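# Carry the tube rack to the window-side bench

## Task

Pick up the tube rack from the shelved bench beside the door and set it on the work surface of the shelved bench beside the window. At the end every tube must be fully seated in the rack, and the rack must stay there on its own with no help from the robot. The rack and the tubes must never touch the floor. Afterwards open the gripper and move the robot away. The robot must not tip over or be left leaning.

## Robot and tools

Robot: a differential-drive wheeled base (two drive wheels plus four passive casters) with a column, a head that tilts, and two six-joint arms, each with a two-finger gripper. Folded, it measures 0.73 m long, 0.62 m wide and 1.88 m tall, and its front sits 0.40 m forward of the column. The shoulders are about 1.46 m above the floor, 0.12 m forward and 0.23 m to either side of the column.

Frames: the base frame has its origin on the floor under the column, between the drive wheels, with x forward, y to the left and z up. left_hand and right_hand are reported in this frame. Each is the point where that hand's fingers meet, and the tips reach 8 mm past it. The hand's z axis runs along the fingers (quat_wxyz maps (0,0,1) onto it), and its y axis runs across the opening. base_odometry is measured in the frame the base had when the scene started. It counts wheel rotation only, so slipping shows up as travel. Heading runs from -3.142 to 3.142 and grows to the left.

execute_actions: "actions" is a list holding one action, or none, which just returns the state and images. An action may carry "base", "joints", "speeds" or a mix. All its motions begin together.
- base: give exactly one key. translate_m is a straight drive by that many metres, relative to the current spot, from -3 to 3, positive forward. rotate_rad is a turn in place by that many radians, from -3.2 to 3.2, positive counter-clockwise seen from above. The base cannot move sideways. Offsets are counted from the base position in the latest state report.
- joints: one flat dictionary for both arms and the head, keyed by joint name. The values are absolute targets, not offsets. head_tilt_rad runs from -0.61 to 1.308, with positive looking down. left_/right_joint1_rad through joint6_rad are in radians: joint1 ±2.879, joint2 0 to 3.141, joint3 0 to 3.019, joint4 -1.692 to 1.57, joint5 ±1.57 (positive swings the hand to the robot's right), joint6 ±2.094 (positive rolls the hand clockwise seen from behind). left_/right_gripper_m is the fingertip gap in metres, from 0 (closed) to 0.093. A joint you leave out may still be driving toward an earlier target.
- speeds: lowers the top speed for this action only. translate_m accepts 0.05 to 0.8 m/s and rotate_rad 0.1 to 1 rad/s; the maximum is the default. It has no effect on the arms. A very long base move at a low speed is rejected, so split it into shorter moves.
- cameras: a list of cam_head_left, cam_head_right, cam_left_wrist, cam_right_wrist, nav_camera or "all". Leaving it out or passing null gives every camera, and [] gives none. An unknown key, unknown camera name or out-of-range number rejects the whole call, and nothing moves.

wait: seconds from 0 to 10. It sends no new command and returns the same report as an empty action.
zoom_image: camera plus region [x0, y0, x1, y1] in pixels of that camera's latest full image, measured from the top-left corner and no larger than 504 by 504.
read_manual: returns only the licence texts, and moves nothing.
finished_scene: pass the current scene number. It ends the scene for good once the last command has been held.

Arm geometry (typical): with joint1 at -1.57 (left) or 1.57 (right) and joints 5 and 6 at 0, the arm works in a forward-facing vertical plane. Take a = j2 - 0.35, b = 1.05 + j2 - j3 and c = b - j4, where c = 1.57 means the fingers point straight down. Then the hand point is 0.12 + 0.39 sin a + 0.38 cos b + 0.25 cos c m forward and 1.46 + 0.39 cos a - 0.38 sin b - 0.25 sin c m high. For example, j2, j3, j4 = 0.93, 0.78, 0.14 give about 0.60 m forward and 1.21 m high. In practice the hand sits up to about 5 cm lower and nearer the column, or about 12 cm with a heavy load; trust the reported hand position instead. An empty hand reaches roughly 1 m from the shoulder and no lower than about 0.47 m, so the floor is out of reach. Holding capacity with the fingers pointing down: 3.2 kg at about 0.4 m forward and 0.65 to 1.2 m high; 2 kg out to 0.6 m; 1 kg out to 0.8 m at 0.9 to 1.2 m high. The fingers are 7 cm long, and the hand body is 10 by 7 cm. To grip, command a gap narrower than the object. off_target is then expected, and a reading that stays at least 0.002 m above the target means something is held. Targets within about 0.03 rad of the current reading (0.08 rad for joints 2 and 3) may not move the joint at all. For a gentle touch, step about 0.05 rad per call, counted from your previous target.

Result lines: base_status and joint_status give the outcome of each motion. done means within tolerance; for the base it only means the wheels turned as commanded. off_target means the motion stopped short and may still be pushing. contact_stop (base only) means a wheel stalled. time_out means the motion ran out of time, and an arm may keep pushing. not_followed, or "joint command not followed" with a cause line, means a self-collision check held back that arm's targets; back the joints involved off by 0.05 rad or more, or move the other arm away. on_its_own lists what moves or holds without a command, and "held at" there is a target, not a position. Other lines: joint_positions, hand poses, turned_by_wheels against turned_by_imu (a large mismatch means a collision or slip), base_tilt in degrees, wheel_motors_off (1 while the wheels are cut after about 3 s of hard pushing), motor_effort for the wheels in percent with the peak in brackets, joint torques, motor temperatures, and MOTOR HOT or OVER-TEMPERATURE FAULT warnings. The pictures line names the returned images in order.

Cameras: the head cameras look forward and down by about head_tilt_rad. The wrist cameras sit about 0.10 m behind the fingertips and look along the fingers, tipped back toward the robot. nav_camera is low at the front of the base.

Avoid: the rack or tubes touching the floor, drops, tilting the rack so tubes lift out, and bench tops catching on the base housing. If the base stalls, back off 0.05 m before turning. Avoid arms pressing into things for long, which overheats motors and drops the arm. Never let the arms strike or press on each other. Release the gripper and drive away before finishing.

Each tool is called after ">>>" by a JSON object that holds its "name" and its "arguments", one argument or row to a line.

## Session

>>> {"name": "execute_actions", "arguments": {
  "actions": []
}}

Scene clock: 0.00 s.
Joint torques (N m, as the arm reports them, + toward a larger angle): no reading
Motor temperatures (°C, as the motors report them): left_arm=[21 20 19 22 21 18] | right_arm=[21 20 20 19 22 20]
base_odometry: x=+0.000 y=+0.000 heading=+0.000 (m, m, rad; odometry frame)
turned_by_wheels: +0.000 (rad since the last result)
turned_by_imu: +0.000 (rad since the last result)
base_tilt: forward=+0.2 right=+0.7 (deg)
base_status: not commanded
joint_positions: head_tilt_rad=+0.877 left_joint1_rad=-1.586 left_joint2_rad=+0.855 left_joint3_rad=+0.424 left_joint4_rad=-0.991 left_joint5_rad=-0.029 left_joint6_rad=+0.048 left_gripper_m=+0.094 right_joint1_rad=+1.541 right_joint2_rad=+0.912 right_joint3_rad=+0.375 right_joint4_rad=-0.940 right_joint5_rad=-0.036 right_joint6_rad=-0.079 right_gripper_m=+0.095
joint_status: not commanded
wheel_motors_off: 0
motor_effort: left_wheel=+0 right_wheel=+4 (%)
left_hand: x=+0.1545 y=+0.2262 z=+1.2589 quat_wxyz=(+0.434, -0.035, -0.900, +0.002) (m; base frame)
right_hand: x=+0.1246 y=-0.2252 z=+1.2570 quat_wxyz=(+0.458, +0.014, -0.889, -0.026) (m; base frame)
pictures: cam_head_left, cam_head_right, cam_left_wrist, cam_right_wrist, nav_camera
camera_calibration (this result's frames):
cam_head_left: T_world_to_cam=[[-0.0454101, -0.997307, 0.0575843, -0.00892428], [-0.785788, 0.0000672015, -0.618496, 0.993733], [0.616827, -0.073335, -0.783675, 1.11005], [0, 0, 0, 1]] pos_world=[0.0957487, 0.0724385, 1.48505]
cam_head_right: T_world_to_cam=[[-0.0477131, -0.996005, 0.0754784, -0.164387], [-0.775296, -0.0107162, -0.631507, 1.01455], [0.629793, -0.0886492, -0.771687, 1.08874], [0, 0, 0, 1]] pos_world=[0.0930519, -0.0563417, 1.49328]
cam_left_wrist: T_world_to_cam=[[-0.0567704, -0.997823, 0.0335543, 0.191212], [-0.0560323, 0.0367398, 0.997753, -1.2507], [-0.996814, 0.0547627, -0.0579961, 0.335293], [0, 0, 0, 1]] pos_world=[0.275, 0.218384, 1.26092]
cam_right_wrist: T_world_to_cam=[[-0.00199644, -0.997533, -0.0701644, -0.139265], [0.0181843, -0.0701891, 0.997368, -1.26865], [-0.999833, 0.000715292, 0.0182796, 0.225698], [0, 0, 0, 1]] pos_world=[0.248452, -0.228128, 1.25141]
Images, in order (width x height): cam_head_left 896x504, cam_head_right 896x504, cam_left_wrist 504x504, cam_right_wrist 504x504, nav_camera 896x504.

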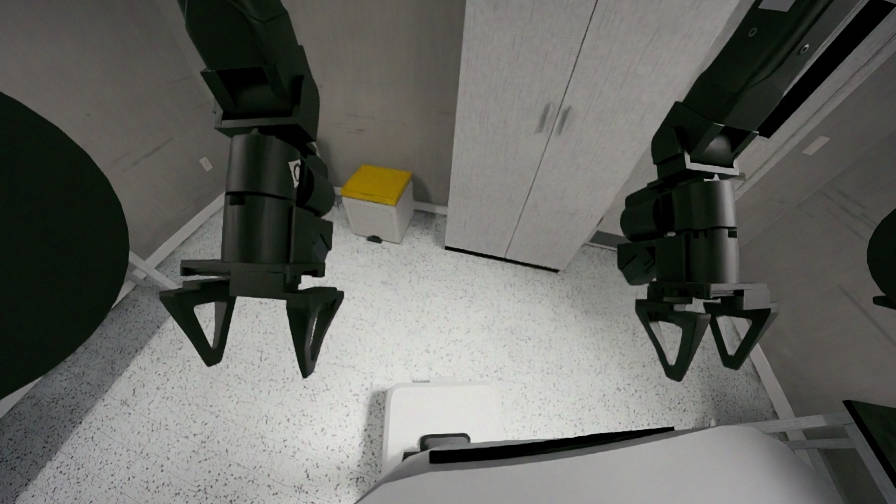

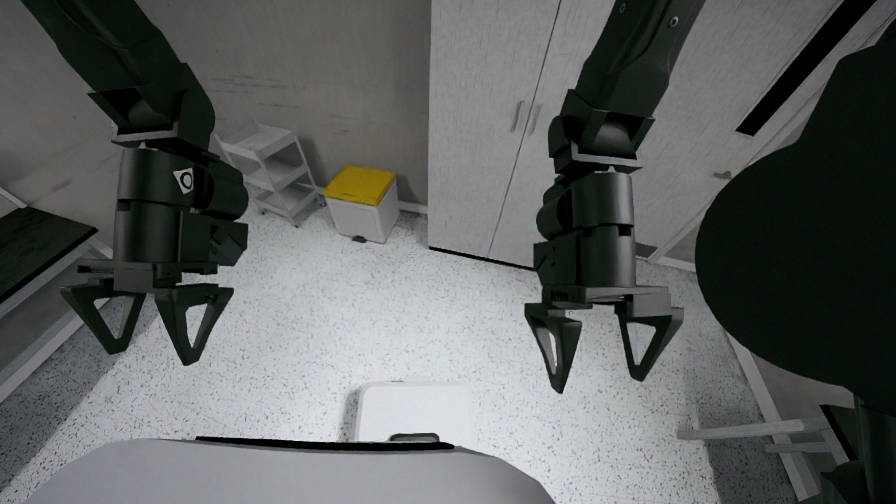

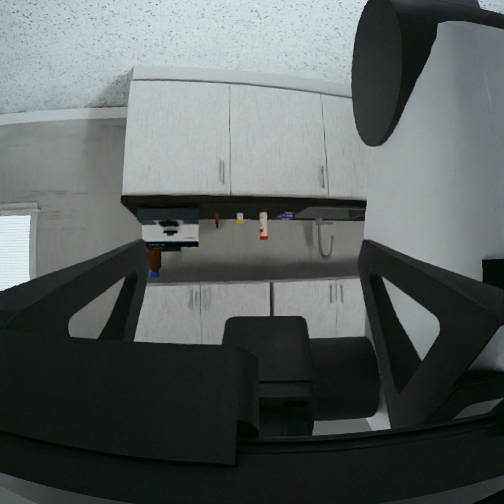

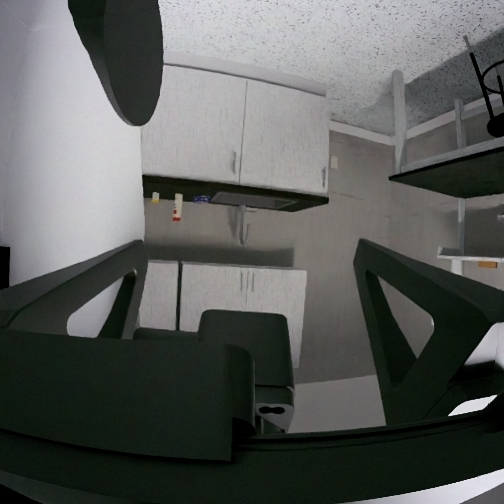

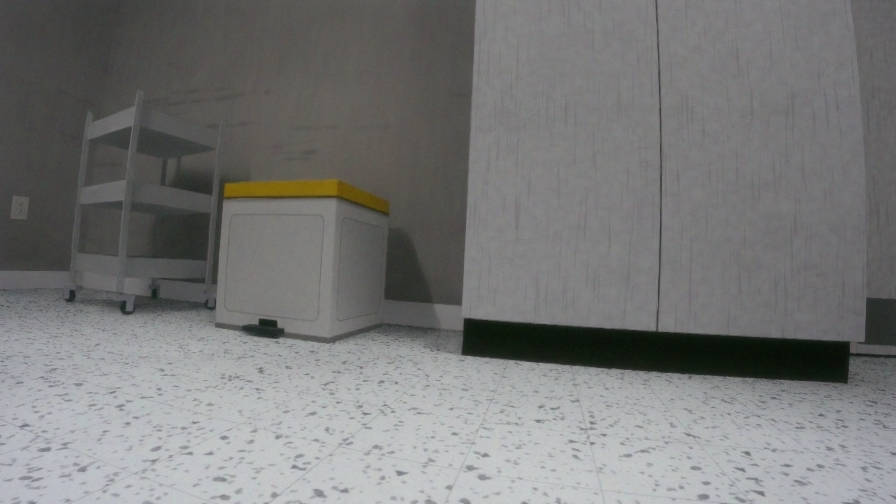

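Door is on the right; door bench on the right.

>>> {"name": "execute_actions", "arguments": {
  "actions": [
    {"base":{"rotate_rad":-1.6},"joints":{"head_tilt_rad":0.6}}
  ],
  "cameras": ["cam_head_left","cam_head_right","nav_camera"]
}}

Scene clock: 3.00 s.
Joint torques (N m, as the arm reports them, + toward a larger angle): left_arm=[-0.4  -6.63 -0.83 -1.18  0.07  0.06] | right_arm=[ 0.22 -6.07 -1.3  -0.78 -0.07  0.12]
Motor temperatures (°C, as the motors report them): left_arm=[21 20 19 22 21 18] | right_arm=[21 20 20 19 22 20]
base_odometry: x=+0.000 y=+0.000 heading=-1.599 (m, m, rad; odometry frame)
turned_by_wheels: -1.599 (rad since the last result)
turned_by_imu: -1.602 (rad since the last result)
base_tilt: forward=+0.3 right=+0.7 (deg)
base_status: done
joint_positions: head_tilt_rad=+0.618 left_joint1_rad=-1.586 left_joint2_rad=+0.855 left_joint3_rad=+0.424 left_joint4_rad=-0.991 left_joint5_rad=-0.029 left_joint6_rad=+0.048 left_gripper_m=+0.094 right_joint1_rad=+1.541 right_joint2_rad=+0.912 right_joint3_rad=+0.375 right_joint4_rad=-0.940 right_joint5_rad=-0.036 right_joint6_rad=-0.079 right_gripper_m=+0.095
joint_status: all done
wheel_motors_off: 0
motor_effort: left_wheel=+2(45) right_wheel=-2(41) (%)
left_hand: x=+0.1545 y=+0.2262 z=+1.2589 quat_wxyz=(+0.434, -0.035, -0.900, +0.002) (m; base frame)
right_hand: x=+0.1246 y=-0.2252 z=+1.2570 quat_wxyz=(+0.458, +0.014, -0.889, -0.026) (m; base frame)
pictures: cam_head_left, cam_head_right, nav_camera
camera_calibration (this result's frames):
cam_head_left: T_world_to_cam=[[-0.0586623, -0.997307, 0.0440087, 0.0126448], [-0.600835, 0.0000672015, -0.799373, 1.26303], [0.797217, -0.073335, -0.599221, 0.816972], [0, 0, 0, 1]] pos_world=[0.108313, 0.0724385, 1.49863]
cam_head_right: T_world_to_cam=[[-0.0654784, -0.996005, 0.0607132, -0.14076], [-0.587357, -0.0107162, -0.809257, 1.27889], [0.806675, -0.0886492, -0.584309, 0.791337], [0, 0, 0, 1]] pos_world=[0.103597, -0.0563417, 1.50588]
Images, in order (width x height): cam_head_left 896x504, cam_head_right 896x504, nav_camera 896x504.

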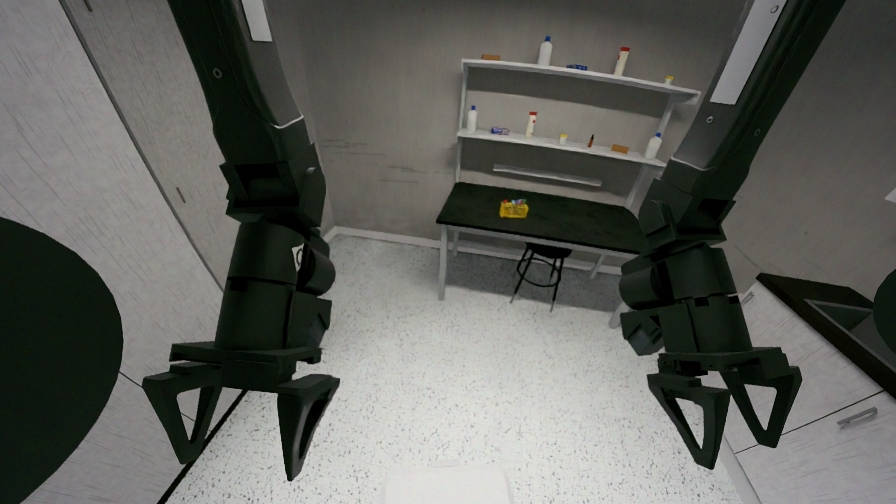

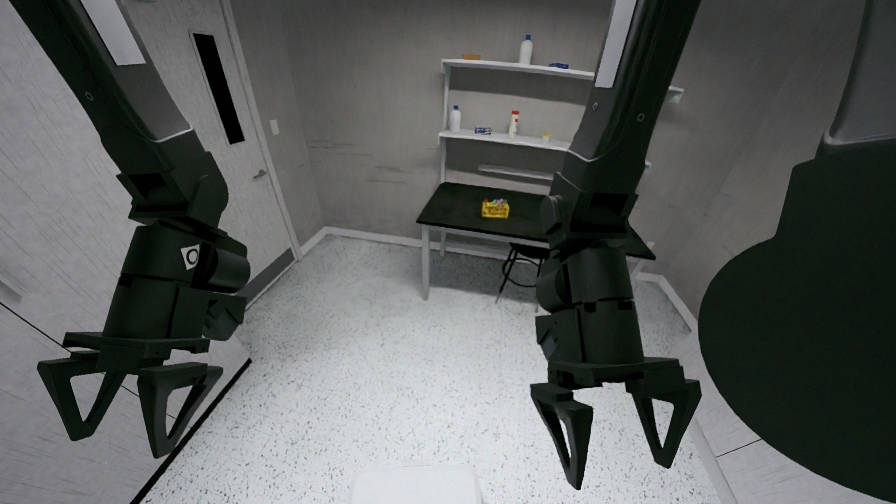

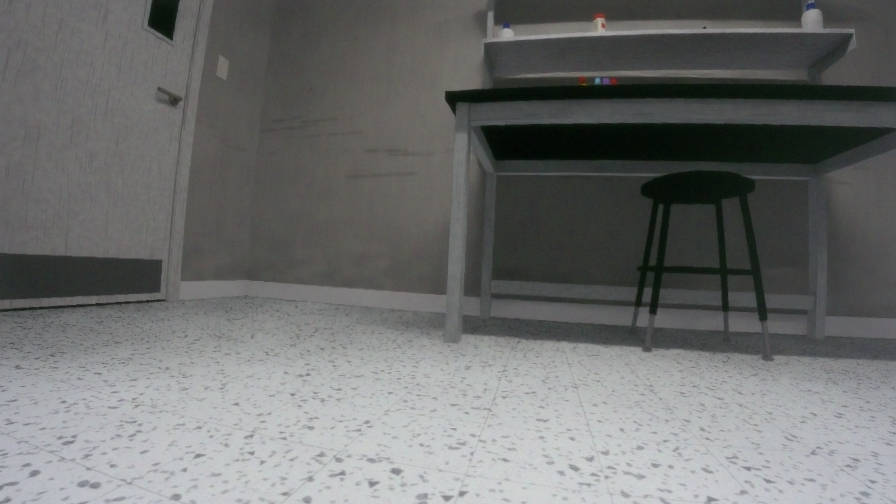

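>>> {"name": "execute_actions", "arguments": {
  "actions": [
    {"base":{"rotate_rad":-0.2}}
  ],
  "cameras": []
}}

>>> {"name": "execute_actions", "arguments": {
  "actions": [
    {"base":{"translate_m":0.95},"joints":{"head_tilt_rad":0.9,"right_joint1_rad":1.57,"right_joint2_rad":1.46,"right_joint3_rad":1.11,"right_joint4_rad":-0.17,"right_joint5_rad":0,"right_joint6_rad":0}}
  ]
}}

Scene clock: 4.57 s.
Joint torques (N m, as the arm reports them, + toward a larger angle): left_arm=[-0.38 -6.73 -0.82 -1.2   0.04  0.04] | right_arm=[ 0.17 -5.93 -1.37 -0.8  -0.05  0.1 ]
Motor temperatures (°C, as the motors report them): left_arm=[21 20 19 22 21 18] | right_arm=[21 20 20 19 22 20]
base_odometry: x=+0.000 y=+0.000 heading=-1.798 (m, m, rad; odometry frame)
turned_by_wheels: -0.199 (rad since the last result)
turned_by_imu: -0.199 (rad since the last result)
base_tilt: forward=+0.3 right=+0.6 (deg)
base_status: done
joint_positions: head_tilt_rad=+0.618 left_joint1_rad=-1.586 left_joint2_rad=+0.855 left_joint3_rad=+0.424 left_joint4_rad=-0.991 left_joint5_rad=-0.029 left_joint6_rad=+0.048 left_gripper_m=+0.094 right_joint1_rad=+1.541 right_joint2_rad=+0.912 right_joint3_rad=+0.375 right_joint4_rad=-0.940 right_joint5_rad=-0.036 right_joint6_rad=-0.079 right_gripper_m=+0.095
joint_status: not commanded
wheel_motors_off: 0
motor_effort: left_wheel=+3(38) right_wheel=-4(40) (%)
left_hand: x=+0.1545 y=+0.2262 z=+1.2589 quat_wxyz=(+0.434, -0.035, -0.900, +0.002) (m; base frame)
right_hand: x=+0.1246 y=-0.2252 z=+1.2570 quat_wxyz=(+0.458, +0.014, -0.889, -0.026) (m; base frame)
pictures: none
No camera images: the call's "cameras" was empty. Leave "cameras" out to get every camera's image.

Scene clock: 7.67 s.
Joint torques (N m, as the arm reports them, + toward a larger angle): left_arm=[-0.22 -5.98 -0.99 -1.22  0.07  0.05] | right_arm=[  1.05 -14.02   2.34   1.03   0.12   0.19]
Motor temperatures (°C, as the motors report them): left_arm=[21 20 19 22 21 18] | right_arm=[21 20 20 19 22 20]
base_odometry: x=-0.215 y=-0.926 heading=-1.798 (m, m, rad; odometry frame)
turned_by_wheels: +0.000 (rad since the last result)
turned_by_imu: -0.002 (rad since the last result)
base_tilt: forward=+0.3 right=+0.6 (deg)
base_status: done
joint_positions: head_tilt_rad=+0.902 left_joint1_rad=-1.586 left_joint2_rad=+0.855 left_joint3_rad=+0.426 left_joint4_rad=-0.991 left_joint5_rad=-0.029 left_joint6_rad=+0.048 left_gripper_m=+0.094 right_joint1_rad=+1.557 right_joint2_rad=+1.450 right_joint3_rad=+1.110 right_joint4_rad=-0.172 right_joint5_rad=-0.003 right_joint6_rad=-0.010 right_gripper_m=+0.095
joint_status: all done
wheel_motors_off: 0
motor_effort: left_wheel=+1(70) right_wheel=+1(62) (%)
left_hand: x=+0.1555 y=+0.2262 z=+1.2586 quat_wxyz=(+0.434, -0.035, -0.900, +0.002) (m; base frame)
right_hand: x=+0.5400 y=-0.2333 z=+1.0081 quat_wxyz=(-0.006, +0.002, -1.000, +0.004) (m; base frame)
pictures: cam_head_left, cam_head_right, cam_left_wrist, cam_right_wrist, nav_camera
camera_calibration (this result's frames):
cam_head_left: T_world_to_cam=[[-0.0439769, -0.997307, 0.0586862, -0.0106928], [-0.800795, 0.0000672015, -0.598939, 0.964364], [0.597322, -0.073335, -0.798641, 1.13407], [0, 0, 0, 1]] pos_world=[0.0943803, 0.0724385, 1.48394]
cam_head_right: T_world_to_cam=[[-0.045838, -0.996005, 0.0766315, -0.166256], [-0.790627, -0.0107162, -0.612205, 0.985594], [0.61058, -0.0886492, -0.786977, 1.11325], [0, 0, 0, 1]] pos_world=[0.091887, -0.0563417, 1.49223]
cam_left_wrist: T_world_to_cam=[[-0.0568084, -0.997824, 0.0334609, 0.191391], [-0.057936, 0.0367533, 0.997644, -1.24991], [-0.996703, 0.0547359, -0.0598978, 0.338673], [0, 0, 0, 1]] pos_world=[0.276014, 0.218375, 1.26085]
cam_right_wrist: T_world_to_cam=[[0.0106611, -0.999943, -0.00071162, -0.24146], [-0.810716, -0.0090602, 0.585369, -0.151298], [-0.585342, -0.00566375, -0.810767, 1.25602], [0, 0, 0, 1]] pos_world=[0.615114, -0.235704, 1.10673]
Images, in order (width x height): cam_head_left 896x504, cam_head_right 896x504, cam_left_wrist 504x504, cam_right_wrist 504x504, nav_camera 896x504.

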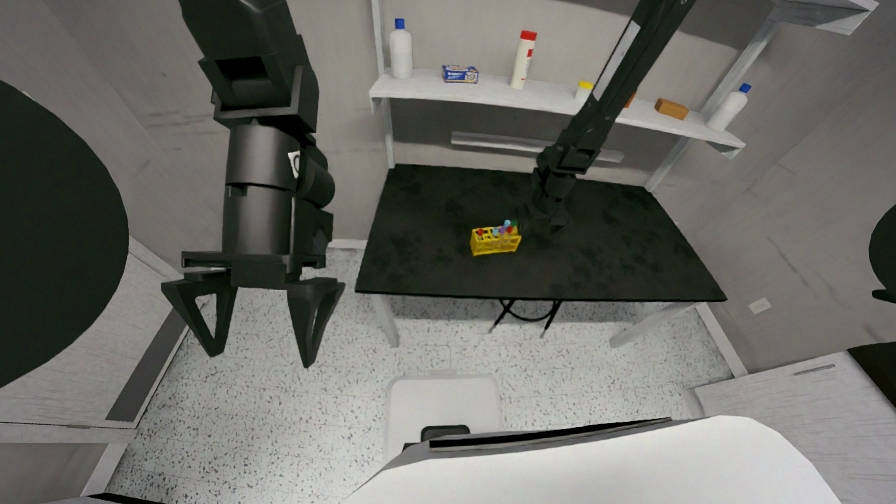

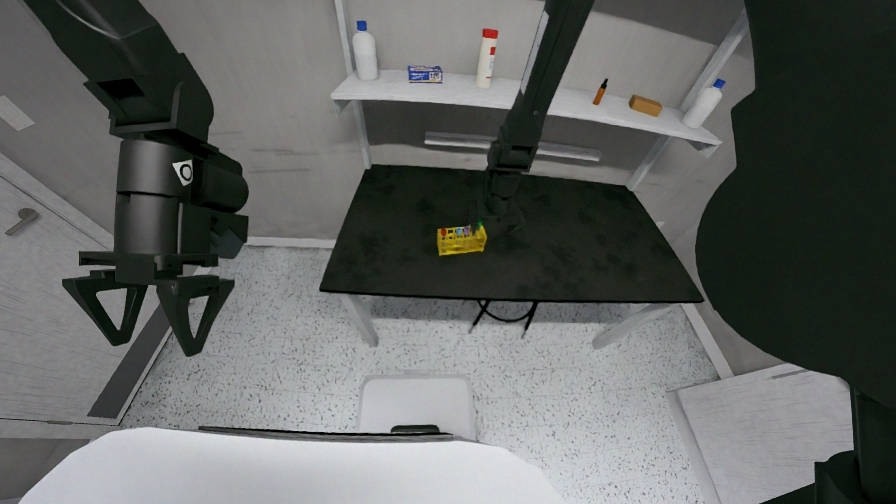

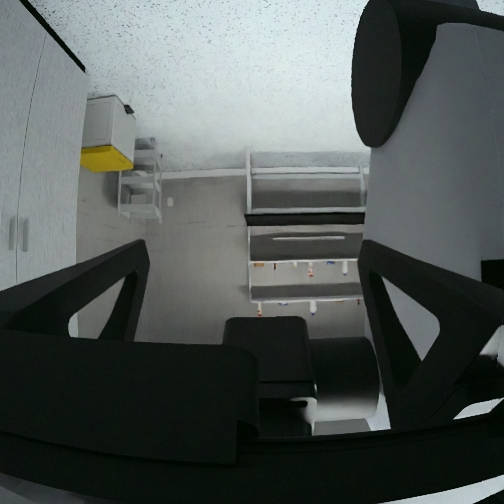

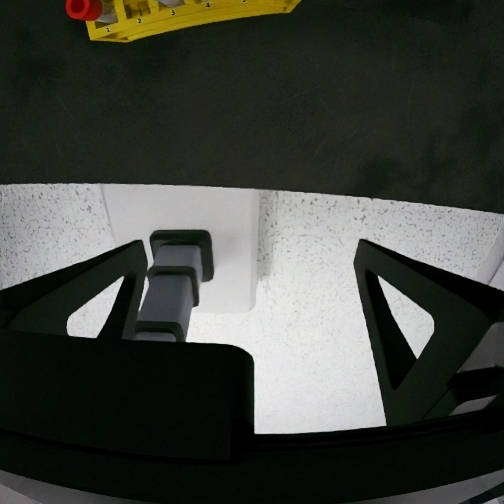

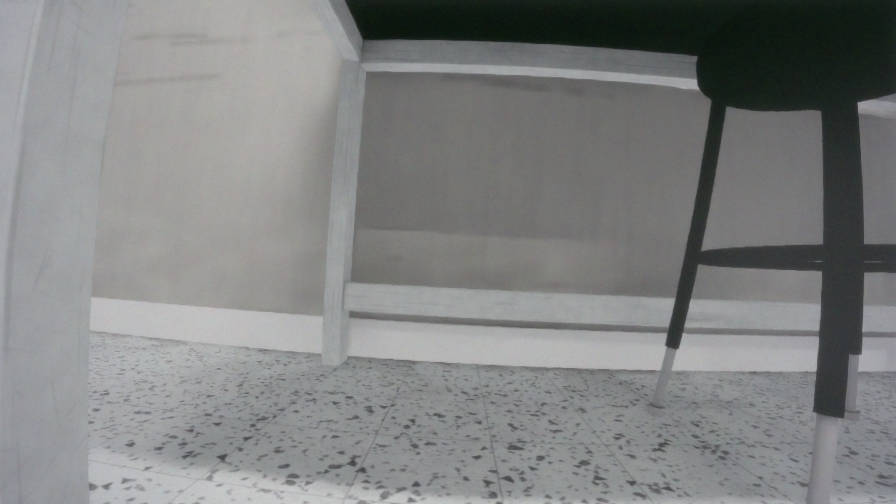

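>>> {"name": "execute_actions", "arguments": {
  "actions": [
    {"base":{"rotate_rad":0.13},"joints":{"right_joint2_rad":1.65,"right_joint3_rad":1.4,"right_joint4_rad":-0.27}}
  ],
  "cameras": ["cam_right_wrist","cam_head_left"]
}}

Scene clock: 9.17 s.
Joint torques (N m, as the arm reports them, + toward a larger angle): left_arm=[-0.13 -6.99 -0.86 -1.27  0.08  0.03] | right_arm=[  0.6  -16.94   3.39   0.82   0.08   0.23]
Motor temperatures (°C, as the motors report them): left_arm=[21 20 19 22 21 18] | right_arm=[21 20 20 19 22 20]
base_odometry: x=-0.215 y=-0.926 heading=-1.670 (m, m, rad; odometry frame)
turned_by_wheels: +0.128 (rad since the last result)
turned_by_imu: +0.129 (rad since the last result)
base_tilt: forward=+0.2 right=+0.6 (deg)
base_status: done
joint_positions: head_tilt_rad=+0.902 left_joint1_rad=-1.586 left_joint2_rad=+0.855 left_joint3_rad=+0.426 left_joint4_rad=-0.991 left_joint5_rad=-0.029 left_joint6_rad=+0.048 left_gripper_m=+0.094 right_joint1_rad=+1.565 right_joint2_rad=+1.656 right_joint3_rad=+1.394 right_joint4_rad=-0.267 right_joint5_rad=-0.003 right_joint6_rad=-0.010 right_gripper_m=+0.095
joint_status: all done
wheel_motors_off: 0
motor_effort: left_wheel=-2(54) right_wheel=+1(44) (%)
left_hand: x=+0.1555 y=+0.2262 z=+1.2586 quat_wxyz=(+0.434, -0.035, -0.900, +0.002) (m; base frame)
right_hand: x=+0.5932 y=-0.2293 z=+0.9408 quat_wxyz=(+0.003, +0.004, -1.000, +0.001) (m; base frame)
pictures: cam_head_left, cam_right_wrist
camera_calibration (this result's frames):
cam_head_left: T_world_to_cam=[[-0.0439769, -0.997307, 0.0586862, -0.0106928], [-0.800795, 0.0000672015, -0.598939, 0.964364], [0.597322, -0.073335, -0.798642, 1.13407], [0, 0, 0, 1]] pos_world=[0.0943803, 0.0724385, 1.48394]
cam_right_wrist: T_world_to_cam=[[0.0142614, -0.999875, -0.00685407, -0.234346], [-0.800502, -0.0155247, 0.599128, -0.0891644], [-0.59916, -0.00305771, -0.800624, 1.23184], [0, 0, 0, 1]] pos_world=[0.670037, -0.231935, 1.03806]
Images, in order (width x height): cam_head_left 896x504, cam_right_wrist 504x504.

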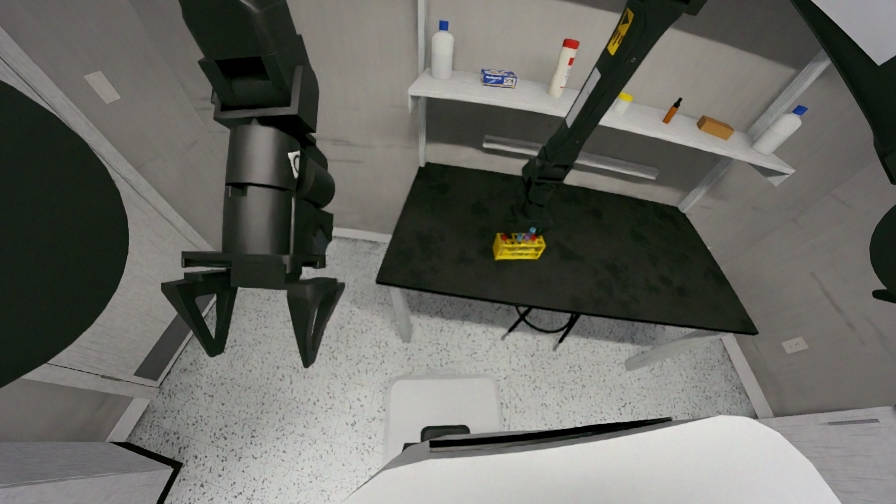

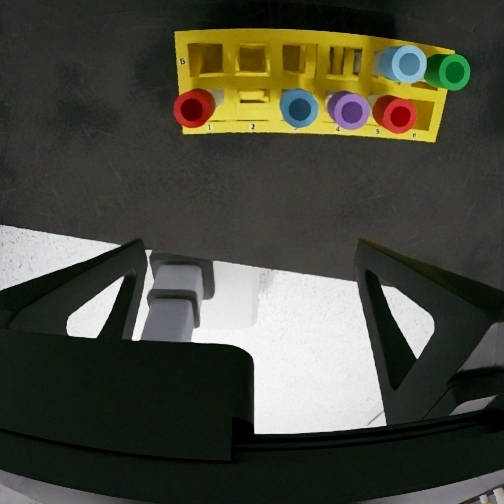

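>>> {"name": "execute_actions", "arguments": {
  "actions": [
    {"joints":{"right_joint6_rad":1.5,"right_joint1_rad":1.52}}
  ],
  "cameras": ["cam_right_wrist","cam_head_right"]
}}

Scene clock: 11.37 s.
Joint torques (N m, as the arm reports them, + toward a larger angle): left_arm=[-0.66 -6.56 -0.94 -1.17  0.06  0.04] | right_arm=[ -0.86 -16.82   3.29   0.72   0.21   0.24]
Motor temperatures (°C, as the motors report them): left_arm=[21 20 19 22 21 18] | right_arm=[21 21 20 19 22 20]
base_odometry: x=-0.215 y=-0.926 heading=-1.670 (m, m, rad; odometry frame)
turned_by_wheels: +0.000 (rad since the last result)
turned_by_imu: +0.001 (rad since the last result)
base_tilt: forward=+0.4 right=+0.6 (deg)
base_status: not commanded
joint_positions: head_tilt_rad=+0.902 left_joint1_rad=-1.586 left_joint2_rad=+0.855 left_joint3_rad=+0.426 left_joint4_rad=-0.991 left_joint5_rad=-0.029 left_joint6_rad=+0.048 left_gripper_m=+0.094 right_joint1_rad=+1.525 right_joint2_rad=+1.656 right_joint3_rad=+1.394 right_joint4_rad=-0.267 right_joint5_rad=-0.003 right_joint6_rad=+1.489 right_gripper_m=+0.095
joint_status: all done
wheel_motors_off: 0
motor_effort: left_wheel=-3(3) right_wheel=+1(1) (%)
left_hand: x=+0.1555 y=+0.2262 z=+1.2586 quat_wxyz=(+0.434, -0.035, -0.900, +0.002) (m; base frame)
right_hand: x=+0.5929 y=-0.2569 z=+0.9414 quat_wxyz=(-0.010, -0.686, -0.728, +0.015) (m; base frame)
pictures: cam_head_right, cam_right_wrist
camera_calibration (this result's frames):
cam_head_right: T_world_to_cam=[[-0.045838, -0.996005, 0.0766315, -0.166256], [-0.790627, -0.0107162, -0.612205, 0.985594], [0.61058, -0.0886492, -0.786977, 1.11325], [0, 0, 0, 1]] pos_world=[0.0918871, -0.0563417, 1.49223]
cam_right_wrist: T_world_to_cam=[[-0.997798, -0.0663119, -0.00139939, 0.572754], [-0.0554797, 0.822872, 0.565512, -0.284943], [-0.0363486, 0.564344, -0.824739, 1.06681], [0, 0, 0, 1]] pos_world=[0.594462, -0.329599, 1.04178]
Images, in order (width x height): cam_head_right 896x504, cam_right_wrist 504x504.

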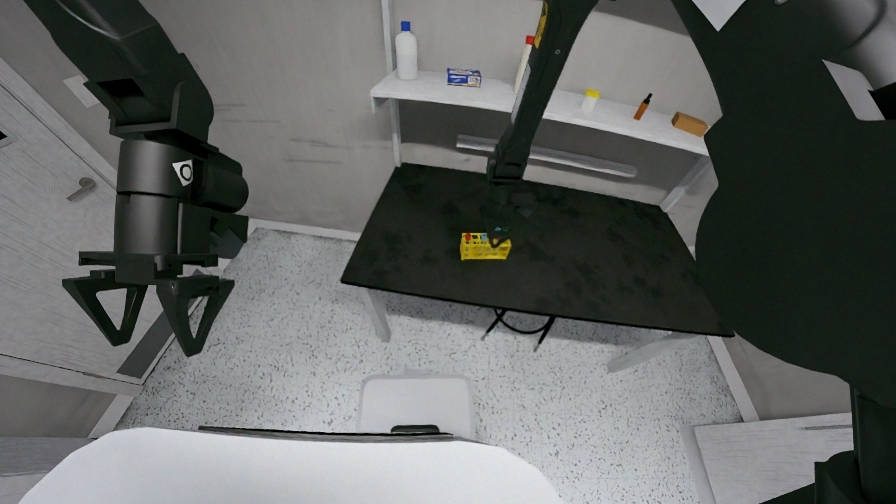

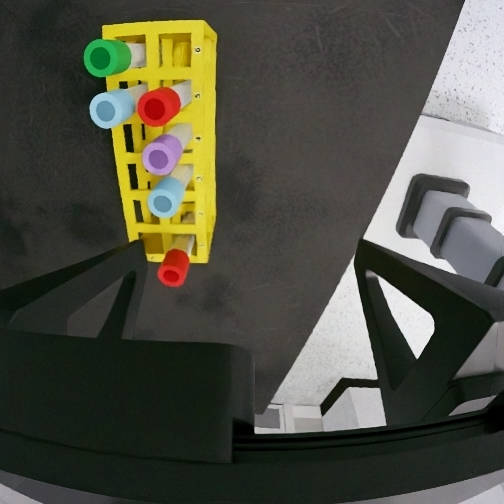

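>>> {"name": "execute_actions", "arguments": {
  "actions": [
    {"base":{"translate_m":0.06},"joints":{"right_joint1_rad":1.485,"right_joint6_rad":1.45,"right_joint2_rad":1.78,"right_joint3_rad":1.48,"right_joint4_rad":-0.22},"speeds":{"translate_m":0.15}}
  ],
  "cameras": ["cam_right_wrist","nav_camera"]
}}

Scene clock: 12.80 s.
Joint torques (N m, as the arm reports them, + toward a larger angle): left_arm=[-0.18 -6.45 -0.89 -1.15  0.07  0.04] | right_arm=[ -1.78 -15.49   2.77   0.9    0.25   0.07]
Motor temperatures (°C, as the motors report them): left_arm=[21 20 19 22 21 18] | right_arm=[21 21 20 19 22 20]
base_odometry: x=-0.220 y=-0.985 heading=-1.669 (m, m, rad; odometry frame)
turned_by_wheels: +0.001 (rad since the last result)
turned_by_imu: +0.001 (rad since the last result)
base_tilt: forward=+0.3 right=+0.6 (deg)
base_status: done
joint_positions: head_tilt_rad=+0.902 left_joint1_rad=-1.586 left_joint2_rad=+0.855 left_joint3_rad=+0.425 left_joint4_rad=-0.991 left_joint5_rad=-0.029 left_joint6_rad=+0.048 left_gripper_m=+0.094 right_joint1_rad=+1.492 right_joint2_rad=+1.767 right_joint3_rad=+1.480 right_joint4_rad=-0.222 right_joint5_rad=-0.003 right_joint6_rad=+1.457 right_gripper_m=+0.095
joint_status: all done
wheel_motors_off: 0
motor_effort: left_wheel=+0(66) right_wheel=+0(58) (%)
left_hand: x=+0.1549 y=+0.2262 z=+1.2588 quat_wxyz=(+0.434, -0.035, -0.900, +0.002) (m; base frame)
right_hand: x=+0.5961 y=-0.2839 z=+0.8984 quat_wxyz=(-0.028, -0.680, -0.732, +0.020) (m; base frame)
pictures: cam_right_wrist, nav_camera
camera_calibration (this result's frames):
cam_right_wrist: T_world_to_cam=[[-0.996461, -0.0822667, -0.0172759, 0.58303], [-0.0785723, 0.83847, 0.539253, -0.196449], [-0.0298772, 0.538702, -0.841967, 1.05109], [0, 0, 0, 1]] pos_world=[0.596935, -0.353542, 1.00099]
Images, in order (width x height): cam_right_wrist 504x504, nav_camera 896x504.

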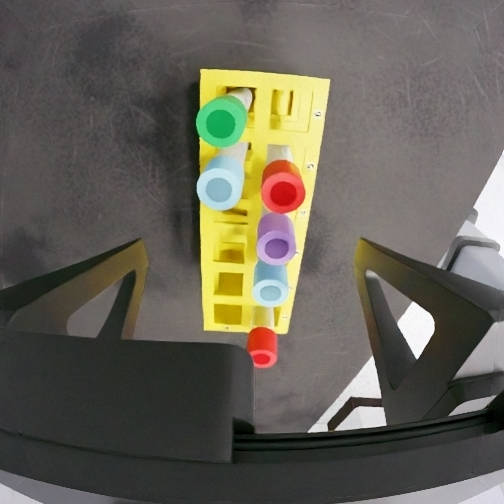

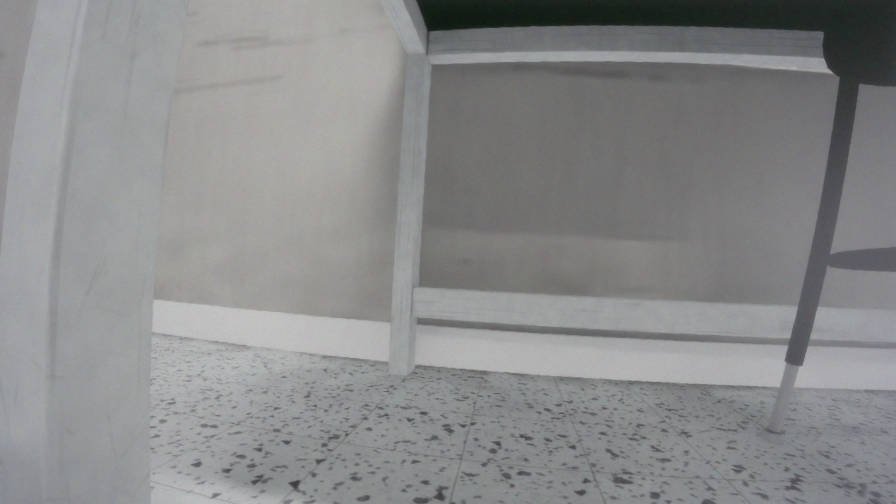

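>>> {"name": "execute_actions", "arguments": {
  "actions": [
    {"joints":{"right_joint2_rad":1.88,"right_joint3_rad":1.56,"right_joint4_rad":-0.20}}
  ],
  "cameras": ["cam_right_wrist"]
}}

>>> {"name": "execute_actions", "arguments": {
  "actions": [
    {"joints":{"right_joint2_rad":1.96,"right_joint3_rad":1.66,"right_joint4_rad":-0.22}}
  ],
  "cameras": ["cam_right_wrist","cam_head_right"]
}}

Scene clock: 13.83 s.
Joint torques (N m, as the arm reports them, + toward a larger angle): left_arm=[-0.48 -6.72 -0.77 -1.23  0.07  0.03] | right_arm=[ -1.78 -15.69   2.62   0.83   0.2    0.04]
Motor temperatures (°C, as the motors report them): left_arm=[21 20 19 22 21 18] | right_arm=[21 21 20 19 22 20]
base_odometry: x=-0.220 y=-0.985 heading=-1.669 (m, m, rad; odometry frame)
turned_by_wheels: +0.000 (rad since the last result)
turned_by_imu: +0.000 (rad since the last result)
base_tilt: forward=+0.3 right=+0.6 (deg)
base_status: not commanded
joint_positions: head_tilt_rad=+0.902 left_joint1_rad=-1.586 left_joint2_rad=+0.855 left_joint3_rad=+0.425 left_joint4_rad=-0.991 left_joint5_rad=-0.029 left_joint6_rad=+0.048 left_gripper_m=+0.094 right_joint1_rad=+1.492 right_joint2_rad=+1.869 right_joint3_rad=+1.558 right_joint4_rad=-0.202 right_joint5_rad=-0.003 right_joint6_rad=+1.457 right_gripper_m=+0.095
joint_status: all done
wheel_motors_off: 0
motor_effort: left_wheel=+3(2) right_wheel=-1(0) (%)
left_hand: x=+0.1549 y=+0.2262 z=+1.2588 quat_wxyz=(+0.434, -0.035, -0.900, +0.002) (m; base frame)
right_hand: x=+0.5904 y=-0.2865 z=+0.8577 quat_wxyz=(-0.026, -0.680, -0.732, +0.021) (m; base frame)
pictures: cam_right_wrist
camera_calibration (this result's frames):
cam_right_wrist: T_world_to_cam=[[-0.996541, -0.0820036, -0.0134989, 0.573356], [-0.0763015, 0.838409, 0.539674, -0.174503], [-0.0329377, 0.538837, -0.841766, 1.01971], [0, 0, 0, 1]] pos_world=[0.591645, -0.356134, 0.960268]
Images, in order (width x height): cam_right_wrist 504x504.

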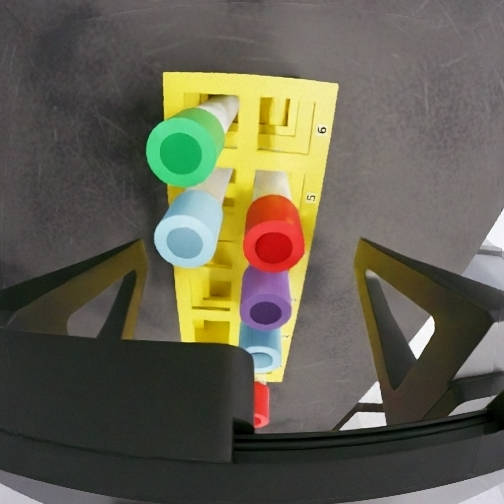

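Scene clock: 14.57 s.
Joint torques (N m, as the arm reports them, + toward a larger angle): left_arm=[-0.14 -6.9  -0.8  -1.21  0.06  0.04] | right_arm=[ -1.71 -15.78   3.28   0.76   0.23   0.08]
Motor temperatures (°C, as the motors report them): left_arm=[21 20 19 22 21 18] | right_arm=[21 21 20 19 22 20]
base_odometry: x=-0.220 y=-0.985 heading=-1.669 (m, m, rad; odometry frame)
turned_by_wheels: +0.000 (rad since the last result)
turned_by_imu: +0.000 (rad since the last result)
base_tilt: forward=+0.2 right=+0.6 (deg)
base_status: not commanded
joint_positions: head_tilt_rad=+0.902 left_joint1_rad=-1.586 left_joint2_rad=+0.855 left_joint3_rad=+0.425 left_joint4_rad=-0.991 left_joint5_rad=-0.029 left_joint6_rad=+0.048 left_gripper_m=+0.094 right_joint1_rad=+1.492 right_joint2_rad=+1.943 right_joint3_rad=+1.651 right_joint4_rad=-0.217 right_joint5_rad=-0.003 right_joint6_rad=+1.457 right_gripper_m=+0.095
joint_status: all done
wheel_motors_off: 0
motor_effort: left_wheel=+2(2) right_wheel=-1(0) (%)
left_hand: x=+0.1549 y=+0.2262 z=+1.2588 quat_wxyz=(+0.434, -0.035, -0.900, +0.002) (m; base frame)
right_hand: x=+0.5984 y=-0.2886 z=+0.8309 quat_wxyz=(-0.028, -0.680, -0.732, +0.020) (m; base frame)
pictures: cam_head_right, cam_right_wrist
camera_calibration (this result's frames):
cam_head_right: T_world_to_cam=[[-0.0458183, -0.996005, 0.0766433, -0.166276], [-0.790784, -0.0107162, -0.612001, 0.985288], [0.610377, -0.0886492, -0.787134, 1.1135], [0, 0, 0, 1]] pos_world=[0.0918747, -0.0563417, 1.49222]
cam_right_wrist: T_world_to_cam=[[-0.996461, -0.0822667, -0.0172759, 0.583835], [-0.0785723, 0.83847, 0.539253, -0.155864], [-0.0298772, 0.538702, -0.841967, 0.996843], [0, 0, 0, 1]] pos_world=[0.599305, -0.358284, 0.933445]
Images, in order (width x height): cam_head_right 896x504, cam_right_wrist 504x504.

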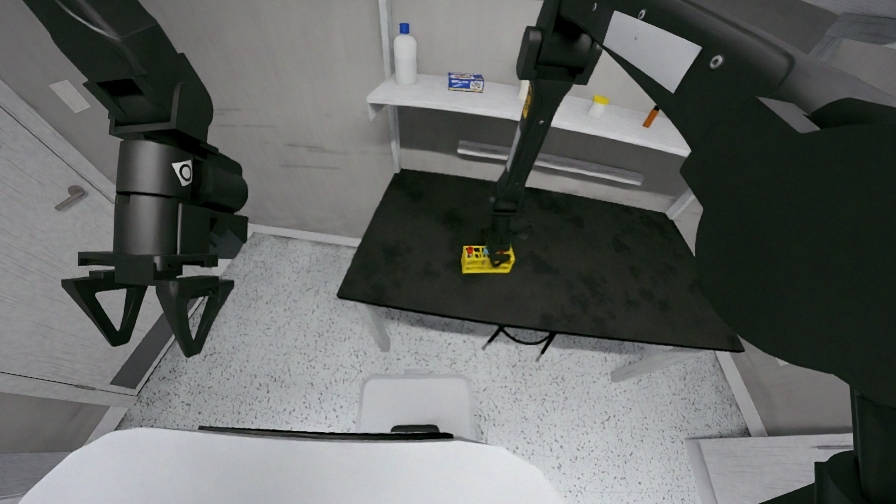

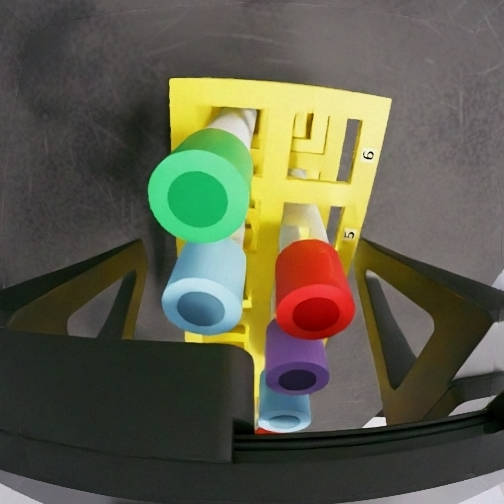

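>>> {"name": "execute_actions", "arguments": {
  "actions": [
    {"joints":{"right_joint1_rad":1.555,"right_joint6_rad":1.5,"right_joint2_rad":1.99,"right_joint3_rad":1.68}}
  ],
  "cameras": ["cam_right_wrist"]
}}

Scene clock: 15.57 s.
Joint torques (N m, as the arm reports them, + toward a larger angle): left_arm=[-0.4  -6.82 -0.73 -1.15  0.06  0.03] | right_arm=[ -0.19 -15.2    3.71   0.65   0.17   0.21]
Motor temperatures (°C, as the motors report them): left_arm=[21 20 19 22 21 18] | right_arm=[21 22 20 19 22 20]
base_odometry: x=-0.220 y=-0.985 heading=-1.669 (m, m, rad; odometry frame)
turned_by_wheels: +0.000 (rad since the last result)
turned_by_imu: +0.000 (rad since the last result)
base_tilt: forward=+0.4 right=+0.5 (deg)
base_status: not commanded
joint_positions: head_tilt_rad=+0.902 left_joint1_rad=-1.586 left_joint2_rad=+0.855 left_joint3_rad=+0.425 left_joint4_rad=-0.991 left_joint5_rad=-0.029 left_joint6_rad=+0.048 left_gripper_m=+0.094 right_joint1_rad=+1.558 right_joint2_rad=+1.966 right_joint3_rad=+1.666 right_joint4_rad=-0.217 right_joint5_rad=-0.002 right_joint6_rad=+1.492 right_gripper_m=+0.095
joint_status: all done
wheel_motors_off: 0
motor_effort: left_wheel=+2(3) right_wheel=-1(0) (%)
left_hand: x=+0.1549 y=+0.2262 z=+1.2588 quat_wxyz=(+0.434, -0.035, -0.900, +0.002) (m; base frame)
right_hand: x=+0.5949 y=-0.2353 z=+0.8193 quat_wxyz=(-0.006, -0.681, -0.732, +0.001) (m; base frame)
pictures: cam_right_wrist
camera_calibration (this result's frames):
cam_right_wrist: T_world_to_cam=[[-0.99672, -0.0793226, -0.0160177, 0.584275], [-0.0735934, 0.806183, 0.587072, -0.244378], [-0.0336549, 0.586325, -0.809376, 0.945], [0, 0, 0, 1]] pos_world=[0.596178, -0.310718, 0.917686]
Images, in order (width x height): cam_right_wrist 504x504.

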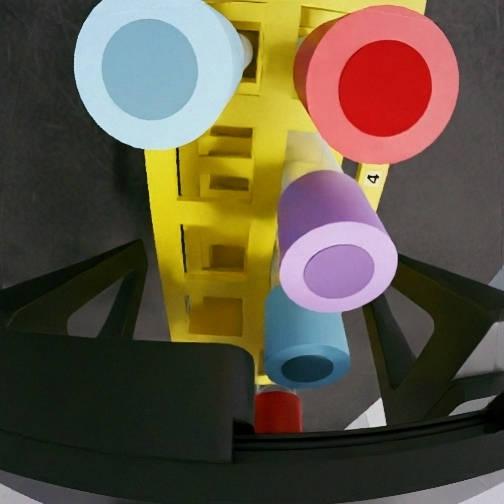

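>>> {"name": "execute_actions", "arguments": {
  "actions": [
    {"joints":{"right_gripper_m":0.035}}
  ],
  "cameras": ["cam_right_wrist"]
}}

>>> {"name": "execute_actions", "arguments": {
  "actions": [
    {"joints":{"right_joint2_rad":1.78,"right_joint3_rad":1.48,"right_joint4_rad":-0.22}}
  ],
  "cameras": ["cam_right_wrist","cam_head_right"]
}}

Scene clock: 16.33 s.
Joint torques (N m, as the arm reports them, + toward a larger angle): left_arm=[-0.37 -6.45 -0.85 -1.09  0.05  0.02] | right_arm=[ -0.38 -14.83   3.64   0.64   0.13   0.19]
Motor temperatures (°C, as the motors report them): left_arm=[21 20 19 22 21 18] | right_arm=[21 22 20 19 22 20]
base_odometry: x=-0.220 y=-0.985 heading=-1.669 (m, m, rad; odometry frame)
turned_by_wheels: +0.000 (rad since the last result)
turned_by_imu: +0.000 (rad since the last result)
base_tilt: forward=+0.2 right=+0.6 (deg)
base_status: not commanded
joint_positions: head_tilt_rad=+0.902 left_joint1_rad=-1.586 left_joint2_rad=+0.855 left_joint3_rad=+0.425 left_joint4_rad=-0.991 left_joint5_rad=-0.029 left_joint6_rad=+0.048 left_gripper_m=+0.094 right_joint1_rad=+1.558 right_joint2_rad=+1.966 right_joint3_rad=+1.666 right_joint4_rad=-0.217 right_joint5_rad=-0.001 right_joint6_rad=+1.494 right_gripper_m=+0.059
joint_status: right_gripper_m off_target (ended at +0.059, target +0.035)
wheel_motors_off: 0
motor_effort: left_wheel=+1(2) right_wheel=+2(1) (%)
left_hand: x=+0.1549 y=+0.2262 z=+1.2588 quat_wxyz=(+0.434, -0.035, -0.900, +0.002) (m; base frame)
right_hand: x=+0.5948 y=-0.2353 z=+0.8193 quat_wxyz=(-0.006, -0.682, -0.732, +0.001) (m; base frame)
pictures: cam_right_wrist
camera_calibration (this result's frames):
cam_right_wrist: T_world_to_cam=[[-0.996817, -0.078181, -0.0156165, 0.584174], [-0.0724461, 0.806484, 0.5868, -0.244721], [-0.0332821, 0.586064, -0.809581, 0.944919], [0, 0, 0, 1]] pos_world=[0.596034, -0.310748, 0.917714]
Images, in order (width x height): cam_right_wrist 504x504.

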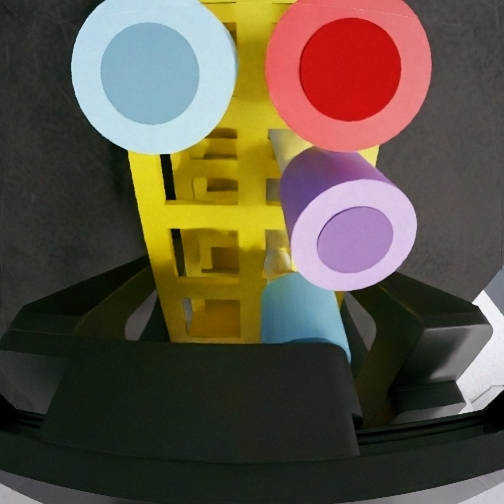

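Scene clock: 17.50 s.
Joint torques (N m, as the arm reports them, + toward a larger angle): left_arm=[-0.14 -6.49 -0.71 -1.27  0.07  0.05] | right_arm=[ -0.73 -17.69   2.79   0.8    0.14   0.18]
Motor temperatures (°C, as the motors report them): left_arm=[21 20 19 22 21 18] | right_arm=[21 22 20 19 22 20]
base_odometry: x=-0.220 y=-0.985 heading=-1.669 (m, m, rad; odometry frame)
turned_by_wheels: +0.000 (rad since the last result)
turned_by_imu: +0.000 (rad since the last result)
base_tilt: forward=+0.3 right=+0.5 (deg)
base_status: not commanded
joint_positions: head_tilt_rad=+0.902 left_joint1_rad=-1.586 left_joint2_rad=+0.855 left_joint3_rad=+0.425 left_joint4_rad=-0.991 left_joint5_rad=-0.029 left_joint6_rad=+0.048 left_gripper_m=+0.094 right_joint1_rad=+1.558 right_joint2_rad=+1.799 right_joint3_rad=+1.473 right_joint4_rad=-0.223 right_joint5_rad=-0.001 right_joint6_rad=+1.494 right_gripper_m=+0.059
joint_status: all done
wheel_motors_off: 0
motor_effort: left_wheel=+3(1) right_wheel=+1(1) (%)
left_hand: x=+0.1549 y=+0.2262 z=+1.2588 quat_wxyz=(+0.434, -0.035, -0.900, +0.002) (m; base frame)
right_hand: x=+0.5747 y=-0.2346 z=+0.8811 quat_wxyz=(+0.006, -0.682, -0.732, +0.012) (m; base frame)
pictures: cam_head_right, cam_right_wrist
camera_calibration (this result's frames):
cam_head_right: T_world_to_cam=[[-0.0458183, -0.996005, 0.0766433, -0.166276], [-0.790784, -0.0107162, -0.612001, 0.985288], [0.610378, -0.0886492, -0.787134, 1.1135], [0, 0, 0, 1]] pos_world=[0.0918748, -0.0563417, 1.49222]
cam_right_wrist: T_world_to_cam=[[-0.996833, -0.0778344, 0.0163103, 0.53718], [-0.0533273, 0.806388, 0.588977, -0.29602], [-0.0589951, 0.586242, -0.807985, 1.00725], [0, 0, 0, 1]] pos_world=[0.579116, -0.309972, 0.979427]
Images, in order (width x height): cam_head_right 896x504, cam_right_wrist 504x504.

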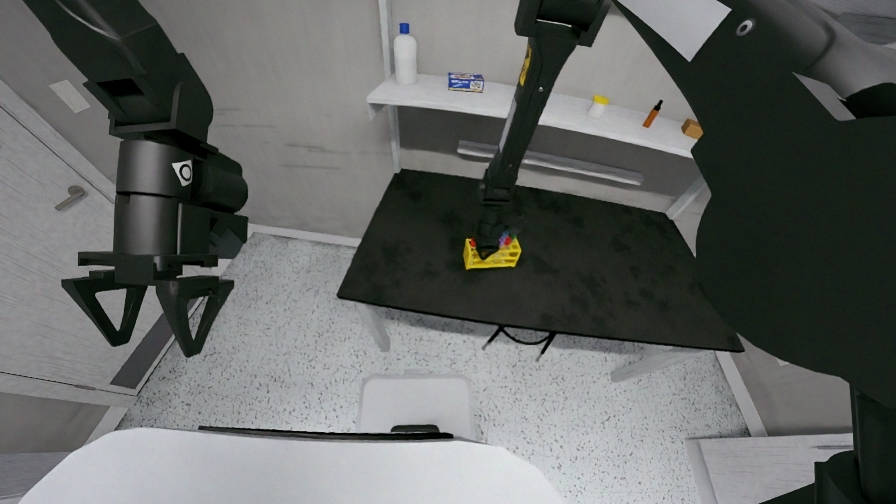

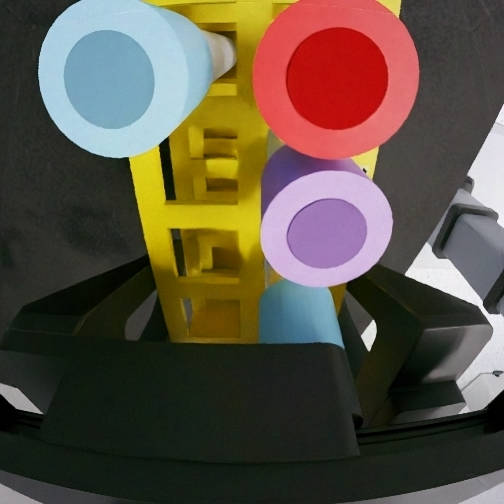

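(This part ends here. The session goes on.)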